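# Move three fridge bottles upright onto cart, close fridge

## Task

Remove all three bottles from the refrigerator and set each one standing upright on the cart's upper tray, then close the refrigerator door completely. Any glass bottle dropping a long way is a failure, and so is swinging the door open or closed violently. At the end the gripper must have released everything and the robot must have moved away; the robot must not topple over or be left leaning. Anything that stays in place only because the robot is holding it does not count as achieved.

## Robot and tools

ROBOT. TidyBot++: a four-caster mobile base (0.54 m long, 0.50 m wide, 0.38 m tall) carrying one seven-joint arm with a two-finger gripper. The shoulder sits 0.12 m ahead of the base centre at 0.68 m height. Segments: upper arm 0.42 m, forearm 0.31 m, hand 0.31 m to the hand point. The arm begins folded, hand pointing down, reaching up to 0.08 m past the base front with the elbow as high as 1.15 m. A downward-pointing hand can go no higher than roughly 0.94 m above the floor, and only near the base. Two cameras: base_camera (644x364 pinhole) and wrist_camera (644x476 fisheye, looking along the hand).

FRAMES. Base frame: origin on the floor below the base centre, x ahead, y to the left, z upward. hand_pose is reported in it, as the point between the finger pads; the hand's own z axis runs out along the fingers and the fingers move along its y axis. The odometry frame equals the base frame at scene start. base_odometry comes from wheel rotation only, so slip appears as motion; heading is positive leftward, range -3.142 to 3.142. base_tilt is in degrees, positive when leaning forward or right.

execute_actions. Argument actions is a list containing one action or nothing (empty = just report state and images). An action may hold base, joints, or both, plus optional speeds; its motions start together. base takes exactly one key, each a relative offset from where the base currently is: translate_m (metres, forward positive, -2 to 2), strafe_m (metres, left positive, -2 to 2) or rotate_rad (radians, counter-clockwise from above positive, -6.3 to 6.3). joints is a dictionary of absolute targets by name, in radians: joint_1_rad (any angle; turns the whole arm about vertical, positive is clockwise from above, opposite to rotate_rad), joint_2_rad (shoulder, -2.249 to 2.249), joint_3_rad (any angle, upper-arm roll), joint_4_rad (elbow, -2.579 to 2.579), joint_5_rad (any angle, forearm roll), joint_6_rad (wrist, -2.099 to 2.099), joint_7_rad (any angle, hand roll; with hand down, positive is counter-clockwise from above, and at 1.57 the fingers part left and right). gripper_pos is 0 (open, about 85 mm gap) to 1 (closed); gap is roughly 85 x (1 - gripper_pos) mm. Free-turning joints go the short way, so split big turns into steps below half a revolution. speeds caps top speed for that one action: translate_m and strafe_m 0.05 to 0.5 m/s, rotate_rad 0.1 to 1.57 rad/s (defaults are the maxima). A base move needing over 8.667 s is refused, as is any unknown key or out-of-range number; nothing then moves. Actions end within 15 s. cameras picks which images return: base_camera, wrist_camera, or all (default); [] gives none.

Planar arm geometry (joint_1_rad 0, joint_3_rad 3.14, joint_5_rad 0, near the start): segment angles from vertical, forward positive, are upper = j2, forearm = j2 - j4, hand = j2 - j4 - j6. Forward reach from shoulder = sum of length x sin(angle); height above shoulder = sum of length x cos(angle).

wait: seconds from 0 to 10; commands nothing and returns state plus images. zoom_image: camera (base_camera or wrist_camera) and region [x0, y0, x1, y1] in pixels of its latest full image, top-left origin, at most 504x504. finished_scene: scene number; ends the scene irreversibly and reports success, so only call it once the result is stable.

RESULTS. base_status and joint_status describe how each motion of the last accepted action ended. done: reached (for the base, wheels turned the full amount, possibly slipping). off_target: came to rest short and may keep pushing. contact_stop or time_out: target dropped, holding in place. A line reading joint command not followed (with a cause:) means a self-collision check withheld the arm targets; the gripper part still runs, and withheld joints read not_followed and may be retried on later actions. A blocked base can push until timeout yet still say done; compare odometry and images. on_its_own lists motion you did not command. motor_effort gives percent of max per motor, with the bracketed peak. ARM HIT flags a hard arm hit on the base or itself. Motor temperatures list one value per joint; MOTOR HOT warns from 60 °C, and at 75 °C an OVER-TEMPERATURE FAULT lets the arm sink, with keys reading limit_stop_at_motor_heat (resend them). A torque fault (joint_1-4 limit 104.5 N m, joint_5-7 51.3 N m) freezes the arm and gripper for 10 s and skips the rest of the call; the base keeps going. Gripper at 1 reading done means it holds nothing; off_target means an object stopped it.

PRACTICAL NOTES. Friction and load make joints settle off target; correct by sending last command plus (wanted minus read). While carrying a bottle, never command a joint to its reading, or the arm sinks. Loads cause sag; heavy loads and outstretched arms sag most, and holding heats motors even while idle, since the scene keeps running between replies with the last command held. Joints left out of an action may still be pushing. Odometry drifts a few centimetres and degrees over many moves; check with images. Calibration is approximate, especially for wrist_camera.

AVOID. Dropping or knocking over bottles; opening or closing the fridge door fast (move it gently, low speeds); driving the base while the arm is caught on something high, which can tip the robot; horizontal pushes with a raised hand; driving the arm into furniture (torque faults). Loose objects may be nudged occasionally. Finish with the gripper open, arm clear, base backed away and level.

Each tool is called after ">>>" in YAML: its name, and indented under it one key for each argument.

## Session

>>> execute_actions:
  actions:
    - {"joints":{"joint_6_rad":0.4}}
  cameras: ["wrist_camera"]

Scene clock: 1.53 s.
Motor temperatures (°C, as the motors report them): [31 32 26 27 33 39 38]
base_odometry: x=+0.000 y=+0.000 heading=+0.000 (m, m, rad; odometry frame)
base_tilt: forward=-0.3 right=-0.2 (deg)
base_status: not commanded
joint_positions: joint_1_rad=+0.001 joint_2_rad=-0.383 joint_3_rad=+3.148 joint_4_rad=-2.553 joint_5_rad=-0.018 joint_6_rad=+0.390 joint_7_rad=+1.596 gripper_pos=+0.000
joint_status: all done
motor_effort: joint_1_rad=+0(1) joint_2_rad=-5(5) joint_3_rad=-1(0) joint_4_rad=+21(21) joint_5_rad=-2(1) joint_6_rad=+9(8) joint_7_rad=+0(0) (%)
hand_pose: x=+0.5260 y=-0.0039 z=+0.8301 quat_wxyz=(+0.007, +0.777, -0.002, +0.629) (m; base frame)
pictures: wrist_camera
camera_calibration (this result's frames):
wrist_camera: T_world_to_cam=[[-0.0153796, -0.993285, 0.114665, -0.10459], [-0.275565, -0.106027, -0.955417, 0.984682], [0.96116, -0.0462917, -0.272084, -0.143349], [0, 0, 0, 1]] pos_world=[0.407516, -0.00612029, 0.913773]
Images, in order (width x height): wrist_camera 644x476.

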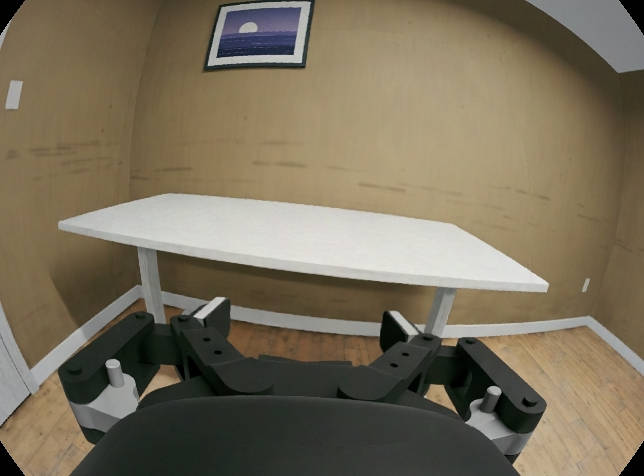

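>>> execute_actions:
  actions:
    - {"base":{"rotate_rad":3.14}}
  cameras: ["wrist_camera"]

Scene clock: 9.33 s.
Motor temperatures (°C, as the motors report them): [31 32 26 27 33 39 38]
base_odometry: x=+0.000 y=+0.000 heading=+3.140 (m, m, rad; odometry frame)
base_tilt: forward=-0.3 right=-0.2 (deg)
base_status: done
joint_positions: joint_1_rad=+0.001 joint_2_rad=-0.383 joint_3_rad=+3.148 joint_4_rad=-2.553 joint_5_rad=-0.018 joint_6_rad=+0.390 joint_7_rad=+1.596 gripper_pos=+0.000
joint_status: not commanded
motor_effort: joint_1_rad=-1(2) joint_2_rad=-5(6) joint_3_rad=+0(1) joint_4_rad=+21(21) joint_5_rad=-1(1) joint_6_rad=+9(9) joint_7_rad=+0(0) (%)
hand_pose: x=+0.5260 y=-0.0039 z=+0.8301 quat_wxyz=(+0.007, +0.777, -0.002, +0.629) (m; base frame)
pictures: wrist_camera
camera_calibration (this result's frames):
wrist_camera: T_world_to_cam=[[-0.0153798, -0.993285, 0.114665, -0.10459], [-0.275565, -0.106027, -0.955417, 0.984682], [0.961159, -0.0462918, -0.272084, -0.143349], [0, 0, 0, 1]] pos_world=[0.407516, -0.00612037, 0.913773]
Images, in order (width x height): wrist_camera 644x476.

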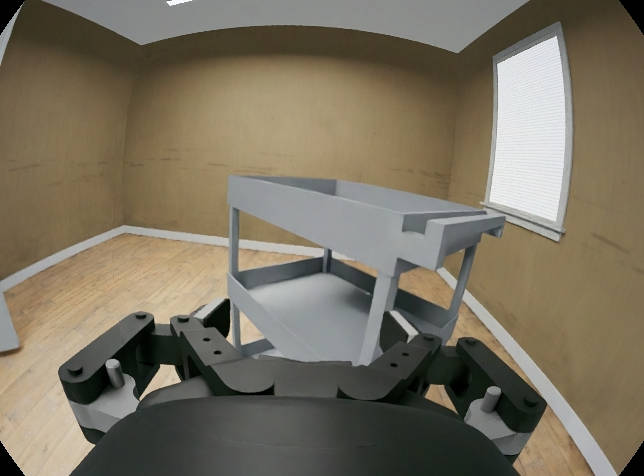

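Cart ahead. Something at far left; look left.

>>> execute_actions:
  actions:
    - {"base":{"rotate_rad":1.4}}
  cameras: ["wrist_camera"]

Scene clock: 23.67 s.
Motor temperatures (°C, as the motors report them): [31 31 26 27 33 39 38]
base_odometry: x=+0.000 y=+0.000 heading=-1.744 (m, m, rad; odometry frame)
base_tilt: forward=-0.3 right=-0.1 (deg)
base_status: done
joint_positions: joint_1_rad=+0.001 joint_2_rad=-0.383 joint_3_rad=+3.148 joint_4_rad=-2.553 joint_5_rad=-0.018 joint_6_rad=+0.390 joint_7_rad=+1.596 gripper_pos=+0.000
joint_status: not commanded
motor_effort: joint_1_rad=+0(2) joint_2_rad=-5(5) joint_3_rad=-1(1) joint_4_rad=+21(21) joint_5_rad=-1(1) joint_6_rad=+8(9) joint_7_rad=+1(0) (%)
hand_pose: x=+0.5260 y=-0.0039 z=+0.8301 quat_wxyz=(+0.007, +0.777, -0.002, +0.629) (m; base frame)
pictures: wrist_camera
camera_calibration (this result's frames):
wrist_camera: T_world_to_cam=[[-0.0153795, -0.993285, 0.114665, -0.10459], [-0.275565, -0.106027, -0.955417, 0.984682], [0.96116, -0.0462916, -0.272084, -0.143349], [0, 0, 0, 1]] pos_world=[0.407516, -0.00612026, 0.913773]
Images, in order (width x height): wrist_camera 644x476.

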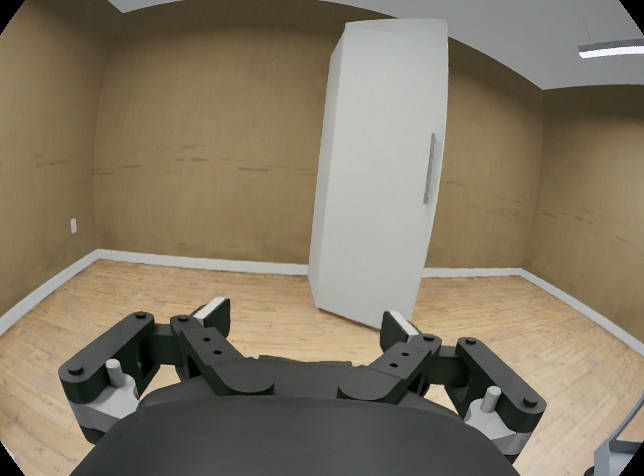

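>>> execute_actions:
  actions:
    - {"base":{"rotate_rad":-0.38},"joints":{"joint_2_rad":0.289,"joint_4_rad":-1.723,"joint_6_rad":0.441}}
  cameras: []

>>> execute_actions:
  actions:
    - {"base":{"translate_m":0.7}}
  cameras: ["wrist_camera"]

Scene clock: 49.70 s.
Motor temperatures (°C, as the motors report them): [31 31 26 27 33 39 38]
base_odometry: x=+0.000 y=+0.000 heading=-2.123 (m, m, rad; odometry frame)
base_tilt: forward=-0.3 right=-0.2 (deg)
base_status: done
joint_positions: joint_1_rad=+0.001 joint_2_rad=+0.285 joint_3_rad=+3.148 joint_4_rad=-1.750 joint_5_rad=-0.018 joint_6_rad=+0.408 joint_7_rad=+1.596 gripper_pos=+0.000
joint_status: all done
motor_effort: joint_1_rad=+0(3) joint_2_rad=-28(29) joint_3_rad=-1(2) joint_4_rad=+22(22) joint_5_rad=-1(0) joint_6_rad=+8(9) joint_7_rad=+0(0) (%)
hand_pose: x=+0.8293 y=-0.0054 z=+0.9275 quat_wxyz=(+0.009, +0.727, -0.001, +0.687) (m; base frame)
pictures: none
No camera images: the call's "cameras" was empty. Leave "cameras" out to get every camera's image.

Scene clock: 52.53 s.
Motor temperatures (°C, as the motors report them): [31 31 26 27 33 39 38]
base_odometry: x=-0.367 y=-0.596 heading=-2.123 (m, m, rad; odometry frame)
base_tilt: forward=-0.3 right=-0.2 (deg)
base_status: done
joint_positions: joint_1_rad=+0.001 joint_2_rad=+0.289 joint_3_rad=+3.148 joint_4_rad=-1.747 joint_5_rad=-0.018 joint_6_rad=+0.411 joint_7_rad=+1.596 gripper_pos=+0.000
joint_status: not commanded
motor_effort: joint_1_rad=+0(1) joint_2_rad=-28(32) joint_3_rad=-1(1) joint_4_rad=+21(23) joint_5_rad=-1(2) joint_6_rad=+9(9) joint_7_rad=+0(0) (%)
hand_pose: x=+0.8307 y=-0.0054 z=+0.9276 quat_wxyz=(+0.009, +0.726, -0.001, +0.688) (m; base frame)
pictures: wrist_camera
camera_calibration (this result's frames):
wrist_camera: T_world_to_cam=[[-0.0338972, -0.992663, 0.116069, -0.0985236], [-0.124413, -0.111042, -0.985997, 1.06435], [0.991651, -0.0478632, -0.119737, -0.576432], [0, 0, 0, 1]] pos_world=[0.700699, -0.00720308, 0.991864]
Images, in order (width x height): wrist_camera 644x476.

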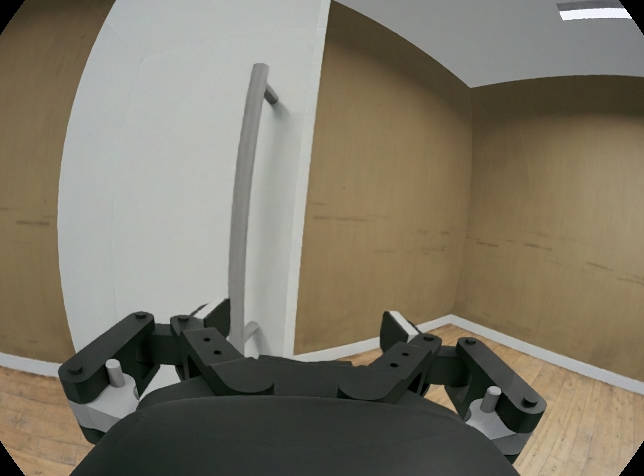

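>>> execute_actions:
  actions:
    - {"base":{"strafe_m":0.07}}
  cameras: ["wrist_camera"]

Scene clock: 59.83 s.
Motor temperatures (°C, as the motors report them): [31 31 26 27 33 39 38]
base_odometry: x=-0.307 y=-0.633 heading=-2.123 (m, m, rad; odometry frame)
base_tilt: forward=-0.3 right=-0.2 (deg)
base_status: done
joint_positions: joint_1_rad=-0.002 joint_2_rad=+0.289 joint_3_rad=+3.147 joint_4_rad=-1.747 joint_5_rad=-0.018 joint_6_rad=+0.411 joint_7_rad=+1.596 gripper_pos=+0.000
joint_status: not commanded
motor_effort: joint_1_rad=-1(5) joint_2_rad=-29(29) joint_3_rad=-1(4) joint_4_rad=+22(22) joint_5_rad=-2(1) joint_6_rad=+8(9) joint_7_rad=+0(0) (%)
hand_pose: x=+0.8307 y=-0.0031 z=+0.9277 quat_wxyz=(+0.008, +0.726, +0.000, +0.688) (m; base frame)
pictures: wrist_camera
camera_calibration (this result's frames):
wrist_camera: T_world_to_cam=[[-0.0306281, -0.992784, 0.115935, -0.0988063], [-0.123702, -0.111333, -0.986054, 1.06423], [0.991847, -0.0445423, -0.119399, -0.576802], [0, 0, 0, 1]] pos_world=[0.70072, -0.0053024, 0.99197]
Images, in order (width x height): wrist_camera 644x476.

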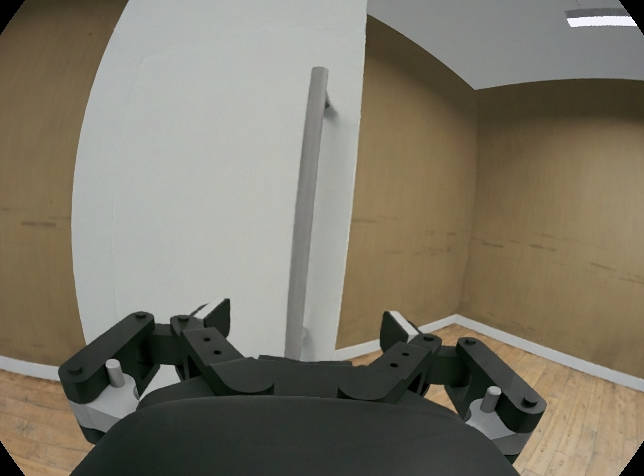

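>>> execute_actions:
  actions:
    - {"base":{"translate_m":0.1},"speeds":{"translate_m":0.08}}
  cameras: ["wrist_camera"]

Scene clock: 66.90 s.
Motor temperatures (°C, as the motors report them): [31 31 26 27 33 39 38]
base_odometry: x=-0.359 y=-0.718 heading=-2.122 (m, m, rad; odometry frame)
base_tilt: forward=-0.3 right=-0.2 (deg)
base_status: done
joint_positions: joint_1_rad=-0.002 joint_2_rad=+0.289 joint_3_rad=+3.147 joint_4_rad=-1.746 joint_5_rad=-0.018 joint_6_rad=+0.412 joint_7_rad=+1.596 gripper_pos=+0.000
joint_status: not commanded
motor_effort: joint_1_rad=+0(2) joint_2_rad=-29(31) joint_3_rad=-1(2) joint_4_rad=+22(24) joint_5_rad=-2(0) joint_6_rad=+9(9) joint_7_rad=+0(0) (%)
hand_pose: x=+0.8309 y=-0.0031 z=+0.9281 quat_wxyz=(+0.008, +0.725, +0.000, +0.688) (m; base frame)
pictures: wrist_camera
camera_calibration (this result's frames):
wrist_camera: T_world_to_cam=[[-0.0307676, -0.992783, 0.115912, -0.0987164], [-0.122606, -0.111343, -0.98619, 1.06387], [0.991978, -0.0445542, -0.118296, -0.578032], [0, 0, 0, 1]] pos_world=[0.700795, -0.00530384, 0.992241]
Images, in order (width x height): wrist_camera 644x476.

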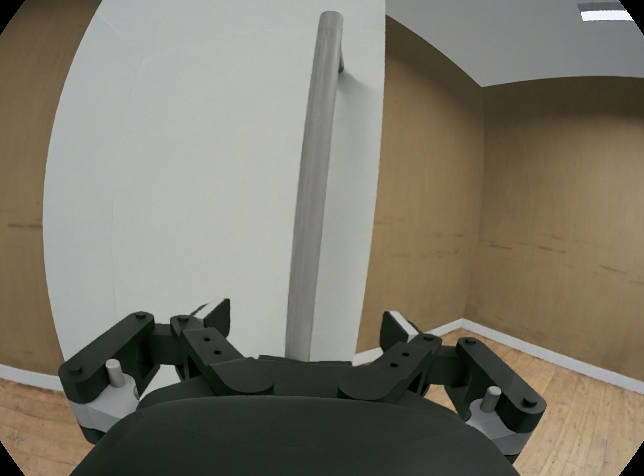

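>>> execute_actions:
  actions:
    - {"base":{"translate_m":0.06},"speeds":{"translate_m":0.05}}
  cameras: []

>>> execute_actions:
  actions:
    - {"joints":{"gripper_pos":1.0}}
  cameras: ["wrist_camera"]

Scene clock: 76.93 s.
Motor temperatures (°C, as the motors report them): [31 32 26 27 33 39 38]
base_odometry: x=-0.391 y=-0.770 heading=-2.122 (m, m, rad; odometry frame)
base_tilt: forward=-0.3 right=-0.2 (deg)
base_status: done
joint_positions: joint_1_rad=-0.002 joint_2_rad=+0.289 joint_3_rad=+3.147 joint_4_rad=-1.746 joint_5_rad=-0.018 joint_6_rad=+0.412 joint_7_rad=+1.596 gripper_pos=+0.000
joint_status: not commanded
motor_effort: joint_1_rad=-1(1) joint_2_rad=-29(32) joint_3_rad=-1(2) joint_4_rad=+22(23) joint_5_rad=-1(1) joint_6_rad=+9(9) joint_7_rad=+0(0) (%)
hand_pose: x=+0.8309 y=-0.0031 z=+0.9282 quat_wxyz=(+0.008, +0.725, +0.000, +0.688) (m; base frame)
pictures: none
No camera images: the call's "cameras" was empty. Leave "cameras" out to get every camera's image.

Scene clock: 78.03 s.
Motor temperatures (°C, as the motors report them): [31 32 26 27 33 39 38]
base_odometry: x=-0.391 y=-0.770 heading=-2.122 (m, m, rad; odometry frame)
base_tilt: forward=-0.3 right=-0.2 (deg)
base_status: not commanded
joint_positions: joint_1_rad=-0.003 joint_2_rad=+0.289 joint_3_rad=+3.146 joint_4_rad=-1.746 joint_5_rad=-0.018 joint_6_rad=+0.412 joint_7_rad=+1.596 gripper_pos=+0.813
joint_status: gripper_pos off_target (ended at +0.813, target +1.000)
motor_effort: joint_1_rad=+0(6) joint_2_rad=-29(29) joint_3_rad=+0(4) joint_4_rad=+22(23) joint_5_rad=-1(3) joint_6_rad=+9(9) joint_7_rad=+1(1) (%)
hand_pose: x=+0.8309 y=-0.0015 z=+0.9283 quat_wxyz=(+0.007, +0.725, +0.001, +0.689) (m; base frame)
pictures: wrist_camera
camera_calibration (this result's frames):
wrist_camera: T_world_to_cam=[[-0.0284459, -0.992896, 0.115536, -0.0987195], [-0.121955, -0.111272, -0.986279, 1.06377], [0.992128, -0.0421457, -0.117923, -0.578423], [0, 0, 0, 1]] pos_world=[0.700793, -0.00402914, 0.992366]
Images, in order (width x height): wrist_camera 644x476.

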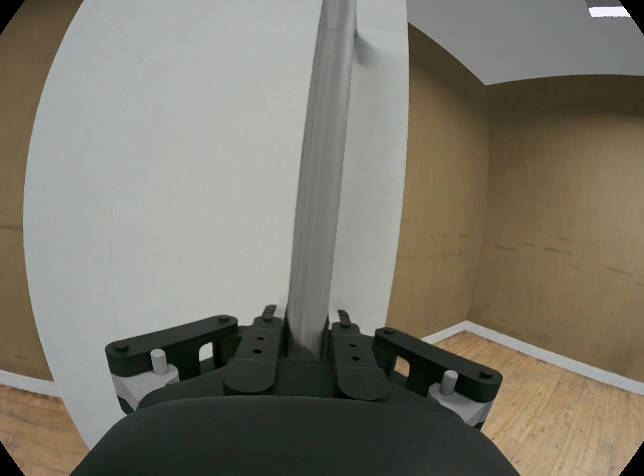

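>>> execute_actions:
  actions:
    - {"base":{"translate_m":-0.2},"speeds":{"translate_m":0.06}}
  cameras: ["wrist_camera"]

Scene clock: 88.03 s.
Motor temperatures (°C, as the motors report them): [31 32 26 27 33 39 38]
base_odometry: x=-0.286 y=-0.600 heading=-2.121 (m, m, rad; odometry frame)
base_tilt: forward=-0.3 right=-0.2 (deg)
base_status: done
joint_positions: joint_1_rad=-0.091 joint_2_rad=+0.318 joint_3_rad=+3.081 joint_4_rad=-1.712 joint_5_rad=-0.014 joint_6_rad=+0.415 joint_7_rad=+1.596 gripper_pos=+0.816
joint_status: not commanded
motor_effort: joint_1_rad=+16(22) joint_2_rad=-37(37) joint_3_rad=+11(16) joint_4_rad=+18(23) joint_5_rad=-6(8) joint_6_rad=+9(11) joint_7_rad=-1(0) (%)
hand_pose: x=+0.8352 y=+0.1021 z=+0.9288 quat_wxyz=(-0.052, +0.721, +0.050, +0.689) (m; base frame)
pictures: wrist_camera
camera_calibration (this result's frames):
wrist_camera: T_world_to_cam=[[0.121045, -0.987729, 0.0986916, -0.10554], [-0.0983455, -0.110866, -0.988957, 1.05907], [0.987763, 0.110002, -0.110559, -0.597028], [0, 0, 0, 1]] pos_world=[0.706651, 0.0788448, 0.991781]
Images, in order (width x height): wrist_camera 644x476.

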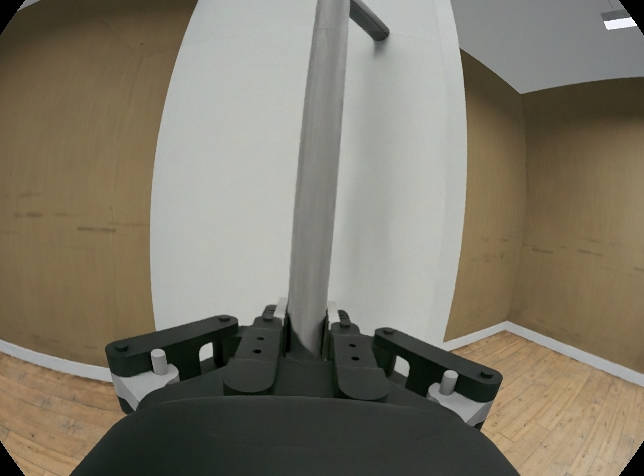

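>>> execute_actions:
  actions:
    - {"base":{"strafe_m":0.12},"speeds":{"strafe_m":0.06},"joints":{"joint_1_rad":0.0,"joint_3_rad":3.14}}
  cameras: []

>>> execute_actions:
  actions:
    - {"base":{"translate_m":-0.15},"speeds":{"translate_m":0.06}}
  cameras: ["wrist_camera"]

Scene clock: 98.17 s.
Motor temperatures (°C, as the motors report them): [31 32 26 27 33 39 38]
base_odometry: x=-0.184 y=-0.662 heading=-2.121 (m, m, rad; odometry frame)
base_tilt: forward=-0.3 right=-0.2 (deg)
base_status: done
joint_positions: joint_1_rad=+0.023 joint_2_rad=+0.306 joint_3_rad=+3.154 joint_4_rad=-1.727 joint_5_rad=-0.014 joint_6_rad=+0.415 joint_7_rad=+1.596 gripper_pos=+0.816
joint_status: all done
motor_effort: joint_1_rad=-5(14) joint_2_rad=-31(37) joint_3_rad=-4(10) joint_4_rad=+26(28) joint_5_rad=+1(6) joint_6_rad=+11(12) joint_7_rad=+1(1) (%)
hand_pose: x=+0.8378 y=-0.0243 z=+0.9287 quat_wxyz=(+0.020, +0.723, -0.009, +0.690) (m; base frame)
pictures: none
No camera images: the call's "cameras" was empty. Leave "cameras" out to get every camera's image.

Scene clock: 101.33 s.
Motor temperatures (°C, as the motors report them): [31 32 26 27 33 39 38]
base_odometry: x=-0.106 y=-0.535 heading=-2.122 (m, m, rad; odometry frame)
base_tilt: forward=-0.2 right=-0.2 (deg)
base_status: done
joint_positions: joint_1_rad=-0.108 joint_2_rad=+0.377 joint_3_rad=+3.072 joint_4_rad=-1.646 joint_5_rad=-0.007 joint_6_rad=+0.433 joint_7_rad=+1.596 gripper_pos=+0.823
joint_status: not commanded
motor_effort: joint_1_rad=+20(25) joint_2_rad=-48(50) joint_3_rad=+12(16) joint_4_rad=+7(25) joint_5_rad=-7(9) joint_6_rad=+7(10) joint_7_rad=-1(2) (%)
hand_pose: x=+0.8569 y=+0.1226 z=+0.9301 quat_wxyz=(-0.062, +0.712, +0.058, +0.698) (m; base frame)
pictures: wrist_camera
camera_calibration (this result's frames):
wrist_camera: T_world_to_cam=[[0.14477, -0.984637, 0.0976279, -0.107733], [-0.0714763, -0.108816, -0.991489, 1.04375], [0.98688, 0.13656, -0.0861316, -0.645789], [0, 0, 0, 1]] pos_world=[0.727517, 0.0956876, 0.989763]
Images, in order (width x height): wrist_camera 644x476.

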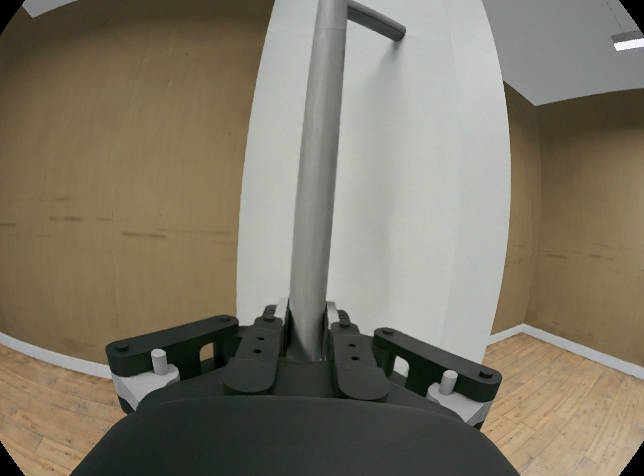

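>>> execute_actions:
  actions:
    - {"base":{"strafe_m":0.3},"speeds":{"strafe_m":0.06}}
  cameras: ["wrist_camera"]

Scene clock: 114.27 s.
Motor temperatures (°C, as the motors report them): [31 33 26 27 33 39 38]
base_odometry: x=+0.150 y=-0.692 heading=-2.123 (m, m, rad; odometry frame)
base_tilt: forward=-0.3 right=-0.2 (deg)
base_status: done
joint_positions: joint_1_rad=+0.090 joint_2_rad=+0.304 joint_3_rad=+3.207 joint_4_rad=-1.738 joint_5_rad=-0.027 joint_6_rad=+0.433 joint_7_rad=+1.596 gripper_pos=+0.823
joint_status: not commanded
motor_effort: joint_1_rad=-18(22) joint_2_rad=-33(50) joint_3_rad=-15(18) joint_4_rad=+21(33) joint_5_rad=+5(6) joint_6_rad=+9(14) joint_7_rad=+2(3) (%)
hand_pose: x=+0.8287 y=-0.1064 z=+0.9291 quat_wxyz=(+0.064, +0.718, -0.052, +0.691) (m; base frame)
pictures: wrist_camera
camera_calibration (this result's frames):
wrist_camera: T_world_to_cam=[[-0.183496, -0.97497, 0.125554, -0.0819404], [-0.125285, -0.103486, -0.986709, 1.05656], [0.975004, -0.196787, -0.10316, -0.596495], [0, 0, 0, 1]] pos_world=[0.698922, -0.0879319, 0.991274]
Images, in order (width x height): wrist_camera 644x476.

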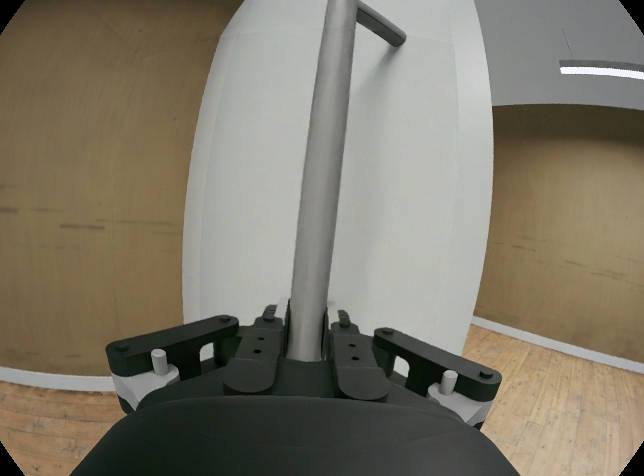

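>>> execute_actions:
  actions:
    - {"joints":{"gripper_pos":0.0}}
  cameras: []

>>> execute_actions:
  actions:
    - {"base":{"translate_m":-0.5},"joints":{"joint_1_rad":0.0,"joint_3_rad":3.14}}
  cameras: ["wrist_camera"]

Scene clock: 126.23 s.
Motor temperatures (°C, as the motors report them): [31 33 26 28 33 39 38]
base_odometry: x=+0.150 y=-0.692 heading=-2.122 (m, m, rad; odometry frame)
base_tilt: forward=-0.3 right=-0.2 (deg)
base_status: not commanded
joint_positions: joint_1_rad=+0.062 joint_2_rad=+0.302 joint_3_rad=+3.188 joint_4_rad=-1.738 joint_5_rad=-0.027 joint_6_rad=+0.433 joint_7_rad=+1.596 gripper_pos=+0.000
joint_status: all done
motor_effort: joint_1_rad=-8(19) joint_2_rad=-30(34) joint_3_rad=-7(15) joint_4_rad=+21(23) joint_5_rad=+1(5) joint_6_rad=+9(10) joint_7_rad=+0(2) (%)
hand_pose: x=+0.8322 y=-0.0745 z=+0.9299 quat_wxyz=(+0.046, +0.719, -0.037, +0.693) (m; base frame)
pictures: none
No camera images: the call's "cameras" was empty. Leave "cameras" out to get every camera's image.

Scene clock: 128.60 s.
Motor temperatures (°C, as the motors report them): [31 33 26 28 33 39 38]
base_odometry: x=+0.412 y=-0.266 heading=-2.123 (m, m, rad; odometry frame)
base_tilt: forward=-0.3 right=-0.2 (deg)
base_status: done
joint_positions: joint_1_rad=+0.013 joint_2_rad=+0.288 joint_3_rad=+3.152 joint_4_rad=-1.738 joint_5_rad=-0.027 joint_6_rad=+0.433 joint_7_rad=+1.596 gripper_pos=+0.000
joint_status: all done
motor_effort: joint_1_rad=+0(8) joint_2_rad=-29(34) joint_3_rad=-1(6) joint_4_rad=+22(23) joint_5_rad=-2(1) joint_6_rad=+8(9) joint_7_rad=+0(0) (%)
hand_pose: x=+0.8320 y=-0.0179 z=+0.9401 quat_wxyz=(+0.014, +0.715, -0.011, +0.699) (m; base frame)
pictures: wrist_camera
camera_calibration (this result's frames):
wrist_camera: T_world_to_cam=[[-0.0577779, -0.992425, 0.108419, -0.0852744], [-0.095412, -0.102614, -0.990135, 1.05544], [0.99376, -0.0675523, -0.0887604, -0.608052], [0, 0, 0, 1]] pos_world=[0.700032, -0.0174011, 1.0003]
Images, in order (width x height): wrist_camera 644x476.

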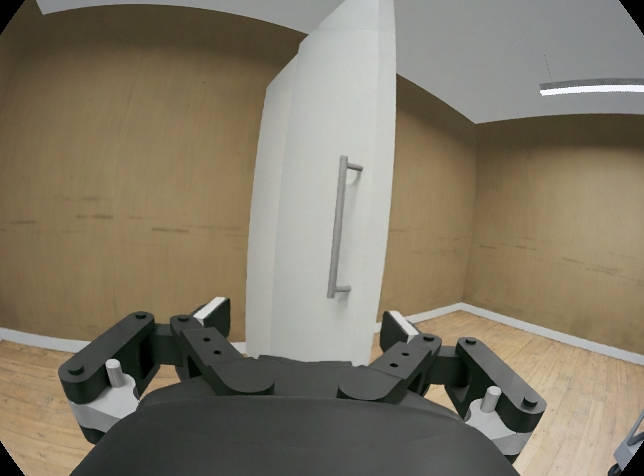

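>>> execute_actions:
  actions:
    - {"base":{"strafe_m":-0.3}}

Scene clock: 136.10 s.
Motor temperatures (°C, as the motors report them): [31 33 26 28 33 39 38]
base_odometry: x=+0.157 y=-0.109 heading=-2.123 (m, m, rad; odometry frame)
base_tilt: forward=-0.3 right=-0.1 (deg)
base_status: done
joint_positions: joint_1_rad=+0.011 joint_2_rad=+0.288 joint_3_rad=+3.151 joint_4_rad=-1.738 joint_5_rad=-0.027 joint_6_rad=+0.433 joint_7_rad=+1.596 gripper_pos=+0.000
joint_status: not commanded
motor_effort: joint_1_rad=-1(5) joint_2_rad=-29(29) joint_3_rad=-1(4) joint_4_rad=+22(22) joint_5_rad=-1(1) joint_6_rad=+8(9) joint_7_rad=+0(1) (%)
hand_pose: x=+0.8321 y=-0.0157 z=+0.9401 quat_wxyz=(+0.012, +0.715, -0.010, +0.699) (m; base frame)
pictures: base_camera, wrist_camera
camera_calibration (this result's frames):
wrist_camera: T_world_to_cam=[[-0.0546137, -0.992633, 0.108154, -0.085471], [-0.0950814, -0.102653, -0.990163, 1.05542], [0.99397, -0.0643598, -0.0887746, -0.608057], [0, 0, 0, 1]] pos_world=[0.700073, -0.0156333, 1.0003]
Images, in order (width x height): base_camera 644x364, wrist_camera 644x476.

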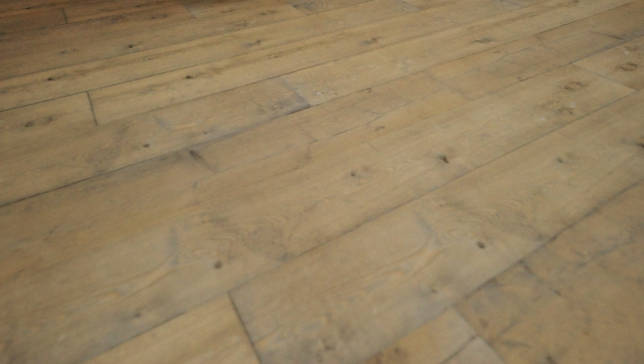

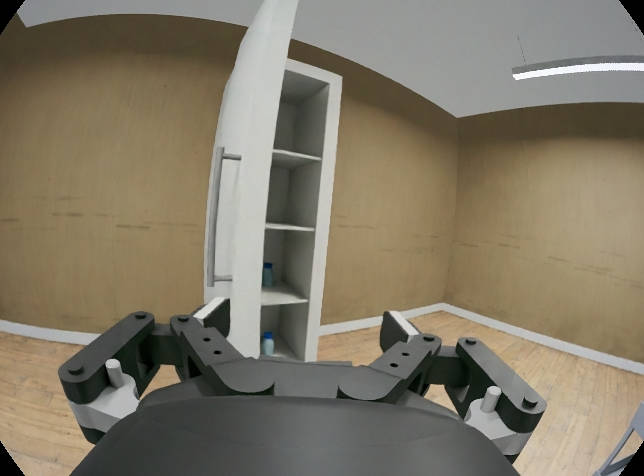

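>>> execute_actions:
  actions:
    - {"base":{"strafe_m":-0.25}}
  cameras: ["wrist_camera"]

Scene clock: 148.27 s.
Motor temperatures (°C, as the motors report them): [31 33 26 28 33 39 38]
base_odometry: x=-0.056 y=+0.023 heading=-2.124 (m, m, rad; odometry frame)
base_tilt: forward=-0.3 right=-0.2 (deg)
base_status: done
joint_positions: joint_1_rad=+0.010 joint_2_rad=+0.288 joint_3_rad=+3.150 joint_4_rad=-1.738 joint_5_rad=-0.027 joint_6_rad=+0.433 joint_7_rad=+1.596 gripper_pos=+0.000
joint_status: not commanded
motor_effort: joint_1_rad=-1(5) joint_2_rad=-29(29) joint_3_rad=-1(4) joint_4_rad=+22(23) joint_5_rad=-1(0) joint_6_rad=+9(9) joint_7_rad=+0(0) (%)
hand_pose: x=+0.8321 y=-0.0140 z=+0.9401 quat_wxyz=(+0.011, +0.715, -0.009, +0.699) (m; base frame)
pictures: wrist_camera
camera_calibration (this result's frames):
wrist_camera: T_world_to_cam=[[-0.0521279, -0.992795, 0.107896, -0.0855914], [-0.0948218, -0.102634, -0.990189, 1.05541], [0.994129, -0.0618474, -0.0887885, -0.608055], [0, 0, 0, 1]] pos_world=[0.700099, -0.0142607, 1.0003]
Images, in order (width x height): wrist_camera 644x476.

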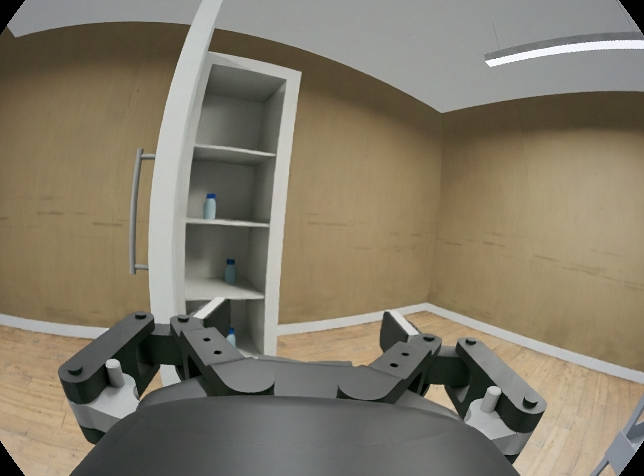

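>>> execute_actions:
  actions:
    - {"base":{"strafe_m":0.1}}
  cameras: []

>>> execute_actions:
  actions:
    - {"base":{"translate_m":0.6},"speeds":{"translate_m":0.3}}

Scene clock: 162.13 s.
Motor temperatures (°C, as the motors report them): [31 33 26 28 33 39 38]
base_odometry: x=+0.029 y=-0.030 heading=-2.124 (m, m, rad; odometry frame)
base_tilt: forward=-0.4 right=-0.1 (deg)
base_status: done
joint_positions: joint_1_rad=+0.005 joint_2_rad=+0.288 joint_3_rad=+3.147 joint_4_rad=-1.738 joint_5_rad=-0.027 joint_6_rad=+0.433 joint_7_rad=+1.596 gripper_pos=+0.000
joint_status: not commanded
motor_effort: joint_1_rad=-1(5) joint_2_rad=-29(30) joint_3_rad=-1(4) joint_4_rad=+22(23) joint_5_rad=+0(1) joint_6_rad=+8(9) joint_7_rad=+0(1) (%)
hand_pose: x=+0.8321 y=-0.0089 z=+0.9402 quat_wxyz=(+0.009, +0.715, -0.007, +0.699) (m; base frame)
pictures: none
No camera images: the call's "cameras" was empty. Leave "cameras" out to get every camera's image.

Scene clock: 165.13 s.
Motor temperatures (°C, as the motors report them): [31 33 26 28 33 39 38]
base_odometry: x=-0.287 y=-0.540 heading=-2.124 (m, m, rad; odometry frame)
base_tilt: forward=-0.3 right=-0.1 (deg)
base_status: done
joint_positions: joint_1_rad=+0.005 joint_2_rad=+0.290 joint_3_rad=+3.147 joint_4_rad=-1.738 joint_5_rad=-0.027 joint_6_rad=+0.433 joint_7_rad=+1.596 gripper_pos=+0.000
joint_status: not commanded
motor_effort: joint_1_rad=+0(1) joint_2_rad=-29(32) joint_3_rad=-1(0) joint_4_rad=+22(24) joint_5_rad=-1(1) joint_6_rad=+8(9) joint_7_rad=+0(0) (%)
hand_pose: x=+0.8327 y=-0.0089 z=+0.9385 quat_wxyz=(+0.009, +0.716, -0.007, +0.698) (m; base frame)
pictures: base_camera, wrist_camera
camera_calibration (this result's frames):
wrist_camera: T_world_to_cam=[[-0.0445713, -0.993237, 0.107206, -0.0860229], [-0.0963178, -0.10254, -0.990055, 1.0555], [0.994352, -0.0544539, -0.091096, -0.606477], [0, 0, 0, 1]] pos_world=[0.700881, -0.0102346, 0.99898]
Images, in order (width x height): base_camera 644x364, wrist_camera 644x476.

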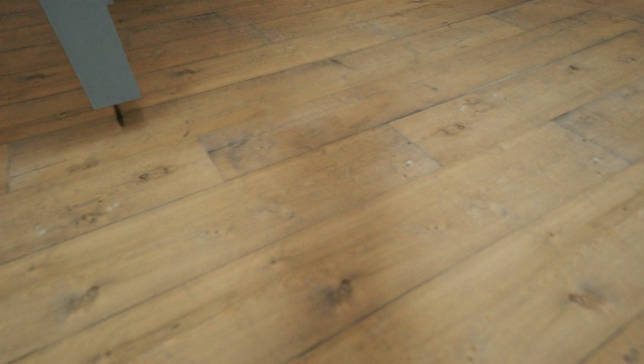

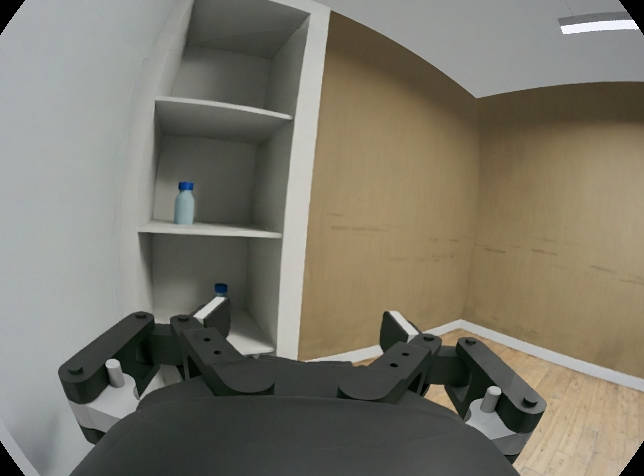

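>>> execute_actions:
  actions:
    - {"base":{"strafe_m":-0.05},"joints":{"joint_2_rad":0.217,"joint_4_rad":-1.289,"joint_6_rad":-0.065}}
  cameras: []

>>> execute_actions:
  actions:
    - {"base":{"translate_m":0.75},"speeds":{"translate_m":0.2},"joints":{"joint_1_rad":-0.66}}

Scene clock: 203.17 s.
Motor temperatures (°C, as the motors report them): [31 33 26 28 33 39 38]
base_odometry: x=-0.329 y=-0.514 heading=-2.124 (m, m, rad; odometry frame)
base_tilt: forward=-0.3 right=-0.2 (deg)
base_status: done
joint_positions: joint_1_rad=+0.006 joint_2_rad=+0.218 joint_3_rad=+3.147 joint_4_rad=-1.310 joint_5_rad=-0.027 joint_6_rad=-0.032 joint_7_rad=+1.596 gripper_pos=+0.000
joint_status: all done
motor_effort: joint_1_rad=+0(4) joint_2_rad=-28(31) joint_3_rad=-1(3) joint_4_rad=+24(24) joint_5_rad=-2(1) joint_6_rad=+9(9) joint_7_rad=+0(0) (%)
hand_pose: x=+0.8356 y=-0.0059 z=+1.1093 quat_wxyz=(+0.004, +0.703, -0.004, +0.711) (m; base frame)
pictures: none
No camera images: the call's "cameras" was empty. Leave "cameras" out to get every camera's image.

Scene clock: 207.70 s.
Motor temperatures (°C, as the motors report them): [31 33 26 28 33 39 38]
base_odometry: x=-0.724 y=-1.152 heading=-2.125 (m, m, rad; odometry frame)
base_tilt: forward=-0.3 right=-0.2 (deg)
base_status: done
joint_positions: joint_1_rad=-0.640 joint_2_rad=+0.215 joint_3_rad=+3.156 joint_4_rad=-1.309 joint_5_rad=-0.027 joint_6_rad=-0.035 joint_7_rad=+1.596 gripper_pos=+0.000
joint_status: all done
motor_effort: joint_1_rad=-1(28) joint_2_rad=-28(30) joint_3_rad=-1(24) joint_4_rad=+24(28) joint_5_rad=-1(1) joint_6_rad=+9(10) joint_7_rad=+0(1) (%)
hand_pose: x=+0.6966 y=+0.4215 z=+1.1113 quat_wxyz=(-0.219, +0.668, +0.217, +0.677) (m; base frame)
pictures: base_camera, wrist_camera
camera_calibration (this result's frames):
wrist_camera: T_world_to_cam=[[0.561526, -0.820764, 0.105048, -0.175532], [0.013684, -0.117724, -0.992952, 1.19063], [0.827346, 0.559006, -0.0548735, -0.614422], [0, 0, 0, 1]] pos_world=[0.590613, 0.33956, 1.16696]
Images, in order (width x height): base_camera 644x364, wrist_camera 644x476.

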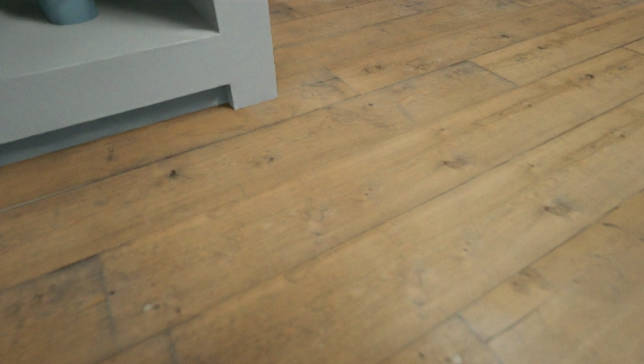

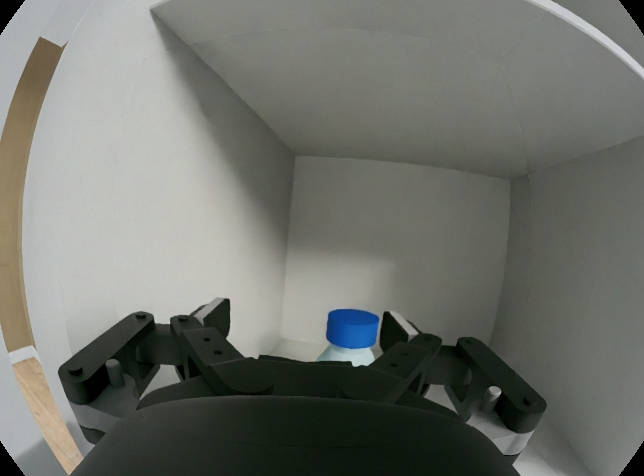

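>>> execute_actions:
  actions:
    - {"joints":{"joint_1_rad":-0.61,"joint_2_rad":0.391,"joint_4_rad":-1.207,"joint_6_rad":0.027}}
  cameras: ["wrist_camera"]

Scene clock: 225.50 s.
Motor temperatures (°C, as the motors report them): [31 33 26 28 33 39 38]
base_odometry: x=-0.724 y=-1.152 heading=-2.125 (m, m, rad; odometry frame)
base_tilt: forward=-0.3 right=-0.2 (deg)
base_status: not commanded
joint_positions: joint_1_rad=-0.633 joint_2_rad=+0.396 joint_3_rad=+3.156 joint_4_rad=-1.233 joint_5_rad=-0.027 joint_6_rad=-0.005 joint_7_rad=+1.596 gripper_pos=+0.000
joint_status: all done
motor_effort: joint_1_rad=-1(1) joint_2_rad=-33(38) joint_3_rad=-1(2) joint_4_rad=+24(26) joint_5_rad=-1(2) joint_6_rad=+9(9) joint_7_rad=+0(0) (%)
hand_pose: x=+0.7576 y=+0.4600 z=+1.0319 quat_wxyz=(-0.207, +0.694, +0.224, +0.652) (m; base frame)
pictures: wrist_camera
camera_calibration (this result's frames):
wrist_camera: T_world_to_cam=[[0.561755, -0.820064, 0.109211, -0.17471], [-0.0463033, -0.162967, -0.985544, 1.17407], [0.826007, 0.548578, -0.129519, -0.607886], [0, 0, 0, 1]] pos_world=[0.654626, 0.381534, 1.09745]
Images, in order (width x height): wrist_camera 644x476.

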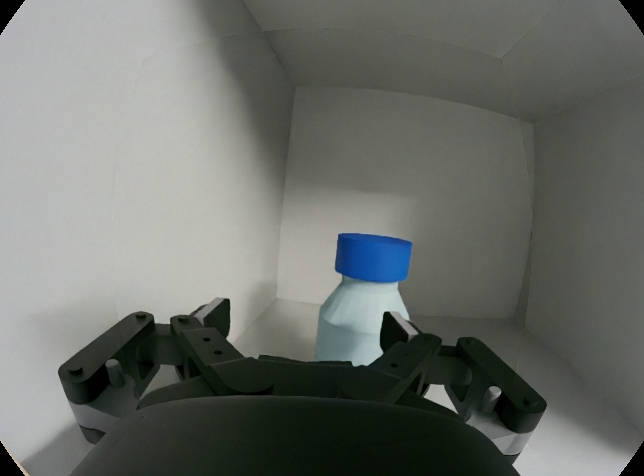

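Height OK. Need to swing right.

>>> execute_actions:
  actions:
    - {"joints":{"joint_1_rad":-0.55}}
  cameras: ["wrist_camera"]

Scene clock: 230.87 s.
Motor temperatures (°C, as the motors report them): [31 33 26 28 33 39 38]
base_odometry: x=-0.724 y=-1.152 heading=-2.125 (m, m, rad; odometry frame)
base_tilt: forward=-0.3 right=-0.2 (deg)
base_status: not commanded
joint_positions: joint_1_rad=-0.564 joint_2_rad=+0.396 joint_3_rad=+3.152 joint_4_rad=-1.233 joint_5_rad=-0.027 joint_6_rad=-0.005 joint_7_rad=+1.596 gripper_pos=+0.000
joint_status: all done
motor_effort: joint_1_rad=-1(3) joint_2_rad=-34(34) joint_3_rad=-1(3) joint_4_rad=+24(24) joint_5_rad=-2(1) joint_6_rad=+9(9) joint_7_rad=+0(0) (%)
hand_pose: x=+0.7868 y=+0.4164 z=+1.0319 quat_wxyz=(-0.186, +0.701, +0.200, +0.659) (m; base frame)
pictures: wrist_camera
camera_calibration (this result's frames):
wrist_camera: T_world_to_cam=[[0.50644, -0.855499, 0.107891, -0.167231], [-0.0576675, -0.158447, -0.985682, 1.17553], [0.860345, 0.492967, -0.129578, -0.611893], [0, 0, 0, 1]] pos_world=[0.678921, 0.344836, 1.09745]
Images, in order (width x height): wrist_camera 644x476.

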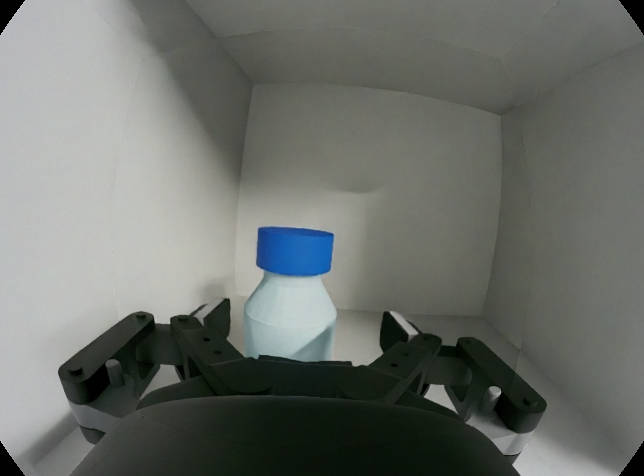

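>>> execute_actions:
  actions:
    - {"joints":{"joint_2_rad":0.644,"joint_4_rad":-0.818,"joint_6_rad":-0.109}}
  cameras: ["wrist_camera"]

Scene clock: 238.00 s.
Motor temperatures (°C, as the motors report them): [31 34 26 28 33 39 38]
base_odometry: x=-0.724 y=-1.152 heading=-2.125 (m, m, rad; odometry frame)
base_tilt: forward=-0.3 right=-0.2 (deg)
base_status: not commanded
joint_positions: joint_1_rad=-0.564 joint_2_rad=+0.641 joint_3_rad=+3.152 joint_4_rad=-0.848 joint_5_rad=-0.027 joint_6_rad=-0.077 joint_7_rad=+1.596 gripper_pos=+0.000
joint_status: all done
motor_effort: joint_1_rad=+0(0) joint_2_rad=-40(42) joint_3_rad=-1(1) joint_4_rad=+24(25) joint_5_rad=-1(2) joint_6_rad=+9(9) joint_7_rad=+0(0) (%)
hand_pose: x=+0.8613 y=+0.4656 z=+1.0460 quat_wxyz=(-0.193, +0.678, +0.196, +0.682) (m; base frame)
pictures: wrist_camera
camera_calibration (this result's frames):
wrist_camera: T_world_to_cam=[[0.503179, -0.857316, 0.108718, -0.161601], [0.000880329, -0.125296, -0.992119, 1.14231], [0.864182, 0.499309, -0.0622914, -0.775133], [0, 0, 0, 1]] pos_world=[0.750165, 0.391614, 1.10259]
Images, in order (width x height): wrist_camera 644x476.

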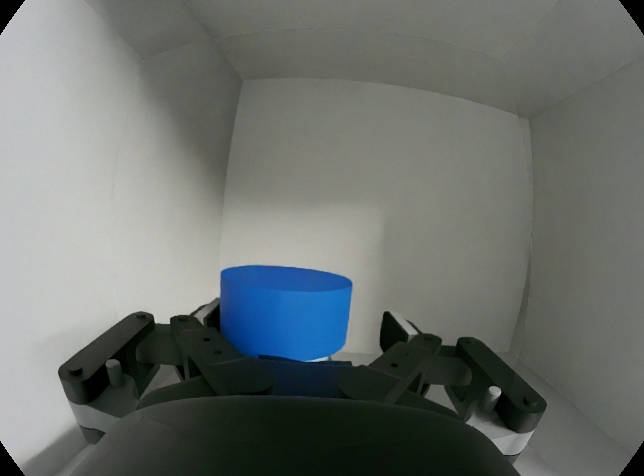

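Grip, lift a bit, retract along the arm direction.

>>> execute_actions:
  actions:
    - {"joints":{"gripper_pos":1.0}}
  cameras: []

>>> execute_actions:
  actions:
    - {"joints":{"joint_2_rad":0.217,"joint_4_rad":-1.289,"joint_6_rad":-0.065}}
  cameras: []

>>> execute_actions:
  actions:
    - {"base":{"translate_m":-0.7},"speeds":{"translate_m":0.2}}
  cameras: ["wrist_camera"]

Scene clock: 249.10 s.
Motor temperatures (°C, as the motors report them): [31 34 26 29 33 39 38]
base_odometry: x=-0.724 y=-1.152 heading=-2.125 (m, m, rad; odometry frame)
base_tilt: forward=-0.3 right=-0.2 (deg)
base_status: not commanded
joint_positions: joint_1_rad=-0.564 joint_2_rad=+0.641 joint_3_rad=+3.150 joint_4_rad=-0.843 joint_5_rad=-0.027 joint_6_rad=-0.079 joint_7_rad=+1.596 gripper_pos=+0.445
joint_status: gripper_pos off_target (ended at +0.445, target +1.000)
motor_effort: joint_1_rad=+0(3) joint_2_rad=-41(41) joint_3_rad=-1(1) joint_4_rad=+24(24) joint_5_rad=-1(2) joint_6_rad=+9(9) joint_7_rad=+0(0) (%)
hand_pose: x=+0.8606 y=+0.4662 z=+1.0494 quat_wxyz=(-0.195, +0.676, +0.195, +0.683) (m; base frame)
pictures: none
No camera images: the call's "cameras" was empty. Leave "cameras" out to get every camera's image.

Scene clock: 251.10 s.
Motor temperatures (°C, as the motors report them): [31 34 26 29 33 39 38]
base_odometry: x=-0.724 y=-1.152 heading=-2.125 (m, m, rad; odometry frame)
base_tilt: forward=-0.3 right=-0.2 (deg)
base_status: not commanded
joint_positions: joint_1_rad=-0.564 joint_2_rad=+0.241 joint_3_rad=+3.150 joint_4_rad=-1.290 joint_5_rad=-0.027 joint_6_rad=-0.080 joint_7_rad=+1.596 gripper_pos=+0.445
joint_status: all done
motor_effort: joint_1_rad=-1(1) joint_2_rad=-34(47) joint_3_rad=-1(2) joint_4_rad=+29(30) joint_5_rad=-1(2) joint_6_rad=+12(14) joint_7_rad=+0(1) (%)
hand_pose: x=+0.7341 y=+0.3850 z=+1.0904 quat_wxyz=(-0.190, +0.693, +0.199, +0.666) (m; base frame)
pictures: none
No camera images: the call's "cameras" was empty. Leave "cameras" out to get every camera's image.

Scene clock: 255.33 s.
Motor temperatures (°C, as the motors report them): [31 34 26 29 33 39 38]
base_odometry: x=-0.356 y=-0.556 heading=-2.125 (m, m, rad; odometry frame)
base_tilt: forward=-0.3 right=-0.1 (deg)
base_status: done
joint_positions: joint_1_rad=-0.412 joint_2_rad=+0.257 joint_3_rad=+3.239 joint_4_rad=-1.294 joint_5_rad=-0.027 joint_6_rad=-0.080 joint_7_rad=+1.596 gripper_pos=+0.445
joint_status: not commanded
motor_effort: joint_1_rad=-29(30) joint_2_rad=-37(39) joint_3_rad=-22(23) joint_4_rad=+30(31) joint_5_rad=-2(2) joint_6_rad=+12(13) joint_7_rad=+1(1) (%)
hand_pose: x=+0.8110 y=+0.2405 z=+1.0771 quat_wxyz=(-0.101, +0.717, +0.124, +0.679) (m; base frame)
pictures: wrist_camera
camera_calibration (this result's frames):
wrist_camera: T_world_to_cam=[[0.293405, -0.947366, 0.128106, -0.161782], [-0.0818995, -0.15842, -0.983969, 1.21135], [0.952474, 0.27821, -0.12407, -0.569218], [0, 0, 0, 1]] pos_world=[0.688842, 0.196998, 1.14203]
Images, in order (width x height): wrist_camera 644x476.

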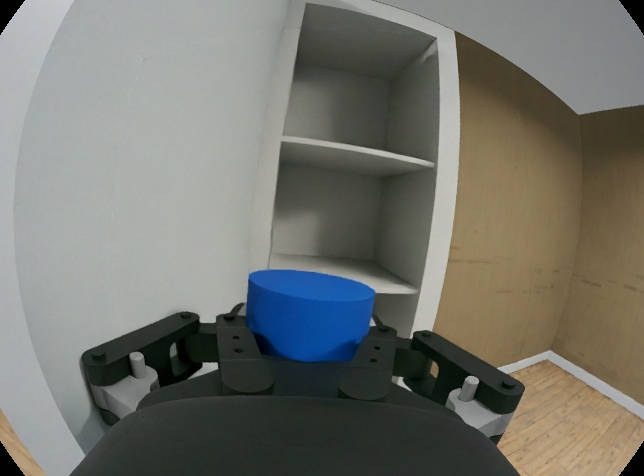

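>>> execute_actions:
  actions:
    - {"joints":{"joint_1_rad":0.0,"joint_3_rad":3.14}}
  cameras: []

>>> execute_actions:
  actions:
    - {"base":{"rotate_rad":-1.74},"speeds":{"rotate_rad":0.6}}

Scene clock: 266.20 s.
Motor temperatures (°C, as the motors report them): [31 34 26 29 33 39 38]
base_odometry: x=-0.356 y=-0.556 heading=-2.125 (m, m, rad; odometry frame)
base_tilt: forward=-0.3 right=-0.2 (deg)
base_status: not commanded
joint_positions: joint_1_rad=+0.000 joint_2_rad=+0.252 joint_3_rad=+3.143 joint_4_rad=-1.294 joint_5_rad=-0.027 joint_6_rad=-0.080 joint_7_rad=+1.596 gripper_pos=+0.445
joint_status: all done
motor_effort: joint_1_rad=+0(30) joint_2_rad=-34(38) joint_3_rad=+0(22) joint_4_rad=+29(30) joint_5_rad=-2(2) joint_6_rad=+12(13) joint_7_rad=+0(1) (%)
hand_pose: x=+0.8491 y=+0.0017 z=+1.0797 quat_wxyz=(-0.001, +0.726, +0.000, +0.687) (m; base frame)
pictures: none
No camera images: the call's "cameras" was empty. Leave "cameras" out to get every camera's image.

Scene clock: 269.97 s.
Motor temperatures (°C, as the motors report them): [31 34 26 29 33 39 38]
base_odometry: x=-0.356 y=-0.556 heading=+2.419 (m, m, rad; odometry frame)
base_tilt: forward=-0.3 right=-0.2 (deg)
base_status: done
joint_positions: joint_1_rad=+0.004 joint_2_rad=+0.252 joint_3_rad=+3.143 joint_4_rad=-1.294 joint_5_rad=-0.027 joint_6_rad=-0.080 joint_7_rad=+1.596 gripper_pos=+0.445
joint_status: not commanded
motor_effort: joint_1_rad=+0(6) joint_2_rad=-34(36) joint_3_rad=-1(5) joint_4_rad=+29(29) joint_5_rad=-1(1) joint_6_rad=+13(12) joint_7_rad=+0(0) (%)
hand_pose: x=+0.8491 y=-0.0018 z=+1.0797 quat_wxyz=(+0.001, +0.726, -0.002, +0.687) (m; base frame)
pictures: base_camera, wrist_camera
camera_calibration (this result's frames):
wrist_camera: T_world_to_cam=[[-0.0235355, -0.99431, 0.103897, -0.10767], [-0.125011, -0.100183, -0.987084, 1.21876], [0.991876, -0.0362198, -0.121942, -0.574096], [0, 0, 0, 1]] pos_world=[0.719257, -0.00575271, 1.1442]
Images, in order (width x height): base_camera 644x364, wrist_camera 644x476.

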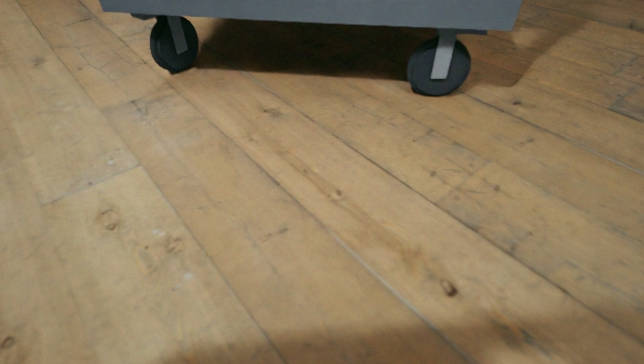

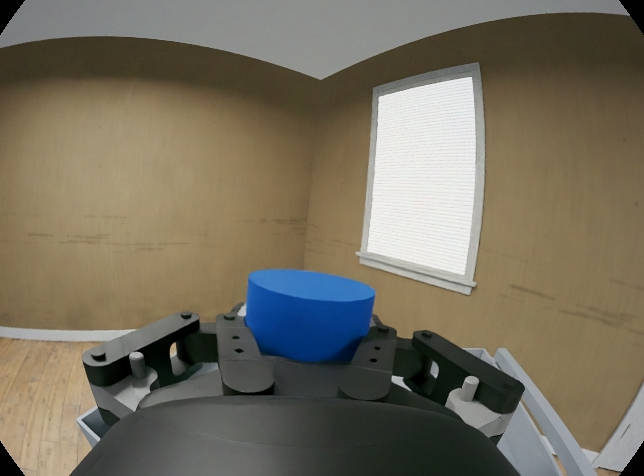

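>>> execute_actions:
  actions:
    - {"base":{"translate_m":0.3},"speeds":{"translate_m":0.2}}
  cameras: []

>>> execute_actions:
  actions:
    - {"joints":{"joint_2_rad":0.365,"joint_4_rad":-1.719,"joint_6_rad":0.56}}
  cameras: []

Scene clock: 284.97 s.
Motor temperatures (°C, as the motors report them): [31 35 26 29 33 39 38]
base_odometry: x=-0.581 y=-0.358 heading=+2.418 (m, m, rad; odometry frame)
base_tilt: forward=-0.3 right=-0.2 (deg)
base_status: done
joint_positions: joint_1_rad=+0.004 joint_2_rad=+0.248 joint_3_rad=+3.143 joint_4_rad=-1.295 joint_5_rad=-0.027 joint_6_rad=-0.080 joint_7_rad=+1.596 gripper_pos=+0.445
joint_status: not commanded
motor_effort: joint_1_rad=+0(1) joint_2_rad=-33(37) joint_3_rad=-1(2) joint_4_rad=+29(30) joint_5_rad=-1(1) joint_6_rad=+12(13) joint_7_rad=+0(1) (%)
hand_pose: x=+0.8475 y=-0.0018 z=+1.0822 quat_wxyz=(+0.001, +0.725, -0.002, +0.688) (m; base frame)
pictures: none
No camera images: the call's "cameras" was empty. Leave "cameras" out to get every camera's image.

Scene clock: 286.57 s.
Motor temperatures (°C, as the motors report them): [31 35 26 29 33 39 38]
base_odometry: x=-0.581 y=-0.358 heading=+2.418 (m, m, rad; odometry frame)
base_tilt: forward=-0.3 right=-0.2 (deg)
base_status: not commanded
joint_positions: joint_1_rad=+0.004 joint_2_rad=+0.378 joint_3_rad=+3.143 joint_4_rad=-1.713 joint_5_rad=-0.027 joint_6_rad=+0.510 joint_7_rad=+1.596 gripper_pos=+0.445
joint_status: all done
motor_effort: joint_1_rad=-1(3) joint_2_rad=-35(40) joint_3_rad=-1(1) joint_4_rad=+25(29) joint_5_rad=-2(3) joint_6_rad=+11(13) joint_7_rad=+0(0) (%)
hand_pose: x=+0.8584 y=-0.0065 z=+0.9134 quat_wxyz=(+0.007, +0.711, -0.006, +0.703) (m; base frame)
pictures: none
No camera images: the call's "cameras" was empty. Leave "cameras" out to get every camera's image.

Slightly lower, then release.

>>> execute_actions:
  actions:
    - {"joints":{"joint_2_rad":0.41,"joint_6_rad":0.6}}
  cameras: []

Scene clock: 291.93 s.
Motor temperatures (°C, as the motors report them): [31 35 26 28 33 39 38]
base_odometry: x=-0.581 y=-0.358 heading=+2.418 (m, m, rad; odometry frame)
base_tilt: forward=-0.3 right=-0.2 (deg)
base_status: not commanded
joint_positions: joint_1_rad=+0.004 joint_2_rad=+0.400 joint_3_rad=+3.143 joint_4_rad=-1.713 joint_5_rad=-0.027 joint_6_rad=+0.564 joint_7_rad=+1.596 gripper_pos=+0.445
joint_status: all done
motor_effort: joint_1_rad=-1(0) joint_2_rad=-32(36) joint_3_rad=-1(2) joint_4_rad=+23(25) joint_5_rad=-2(1) joint_6_rad=+10(11) joint_7_rad=+0(0) (%)
hand_pose: x=+0.8634 y=-0.0069 z=+0.9137 quat_wxyz=(+0.008, +0.699, -0.006, +0.715) (m; base frame)
pictures: none
No camera images: the call's "cameras" was empty. Leave "cameras" out to get every camera's image.


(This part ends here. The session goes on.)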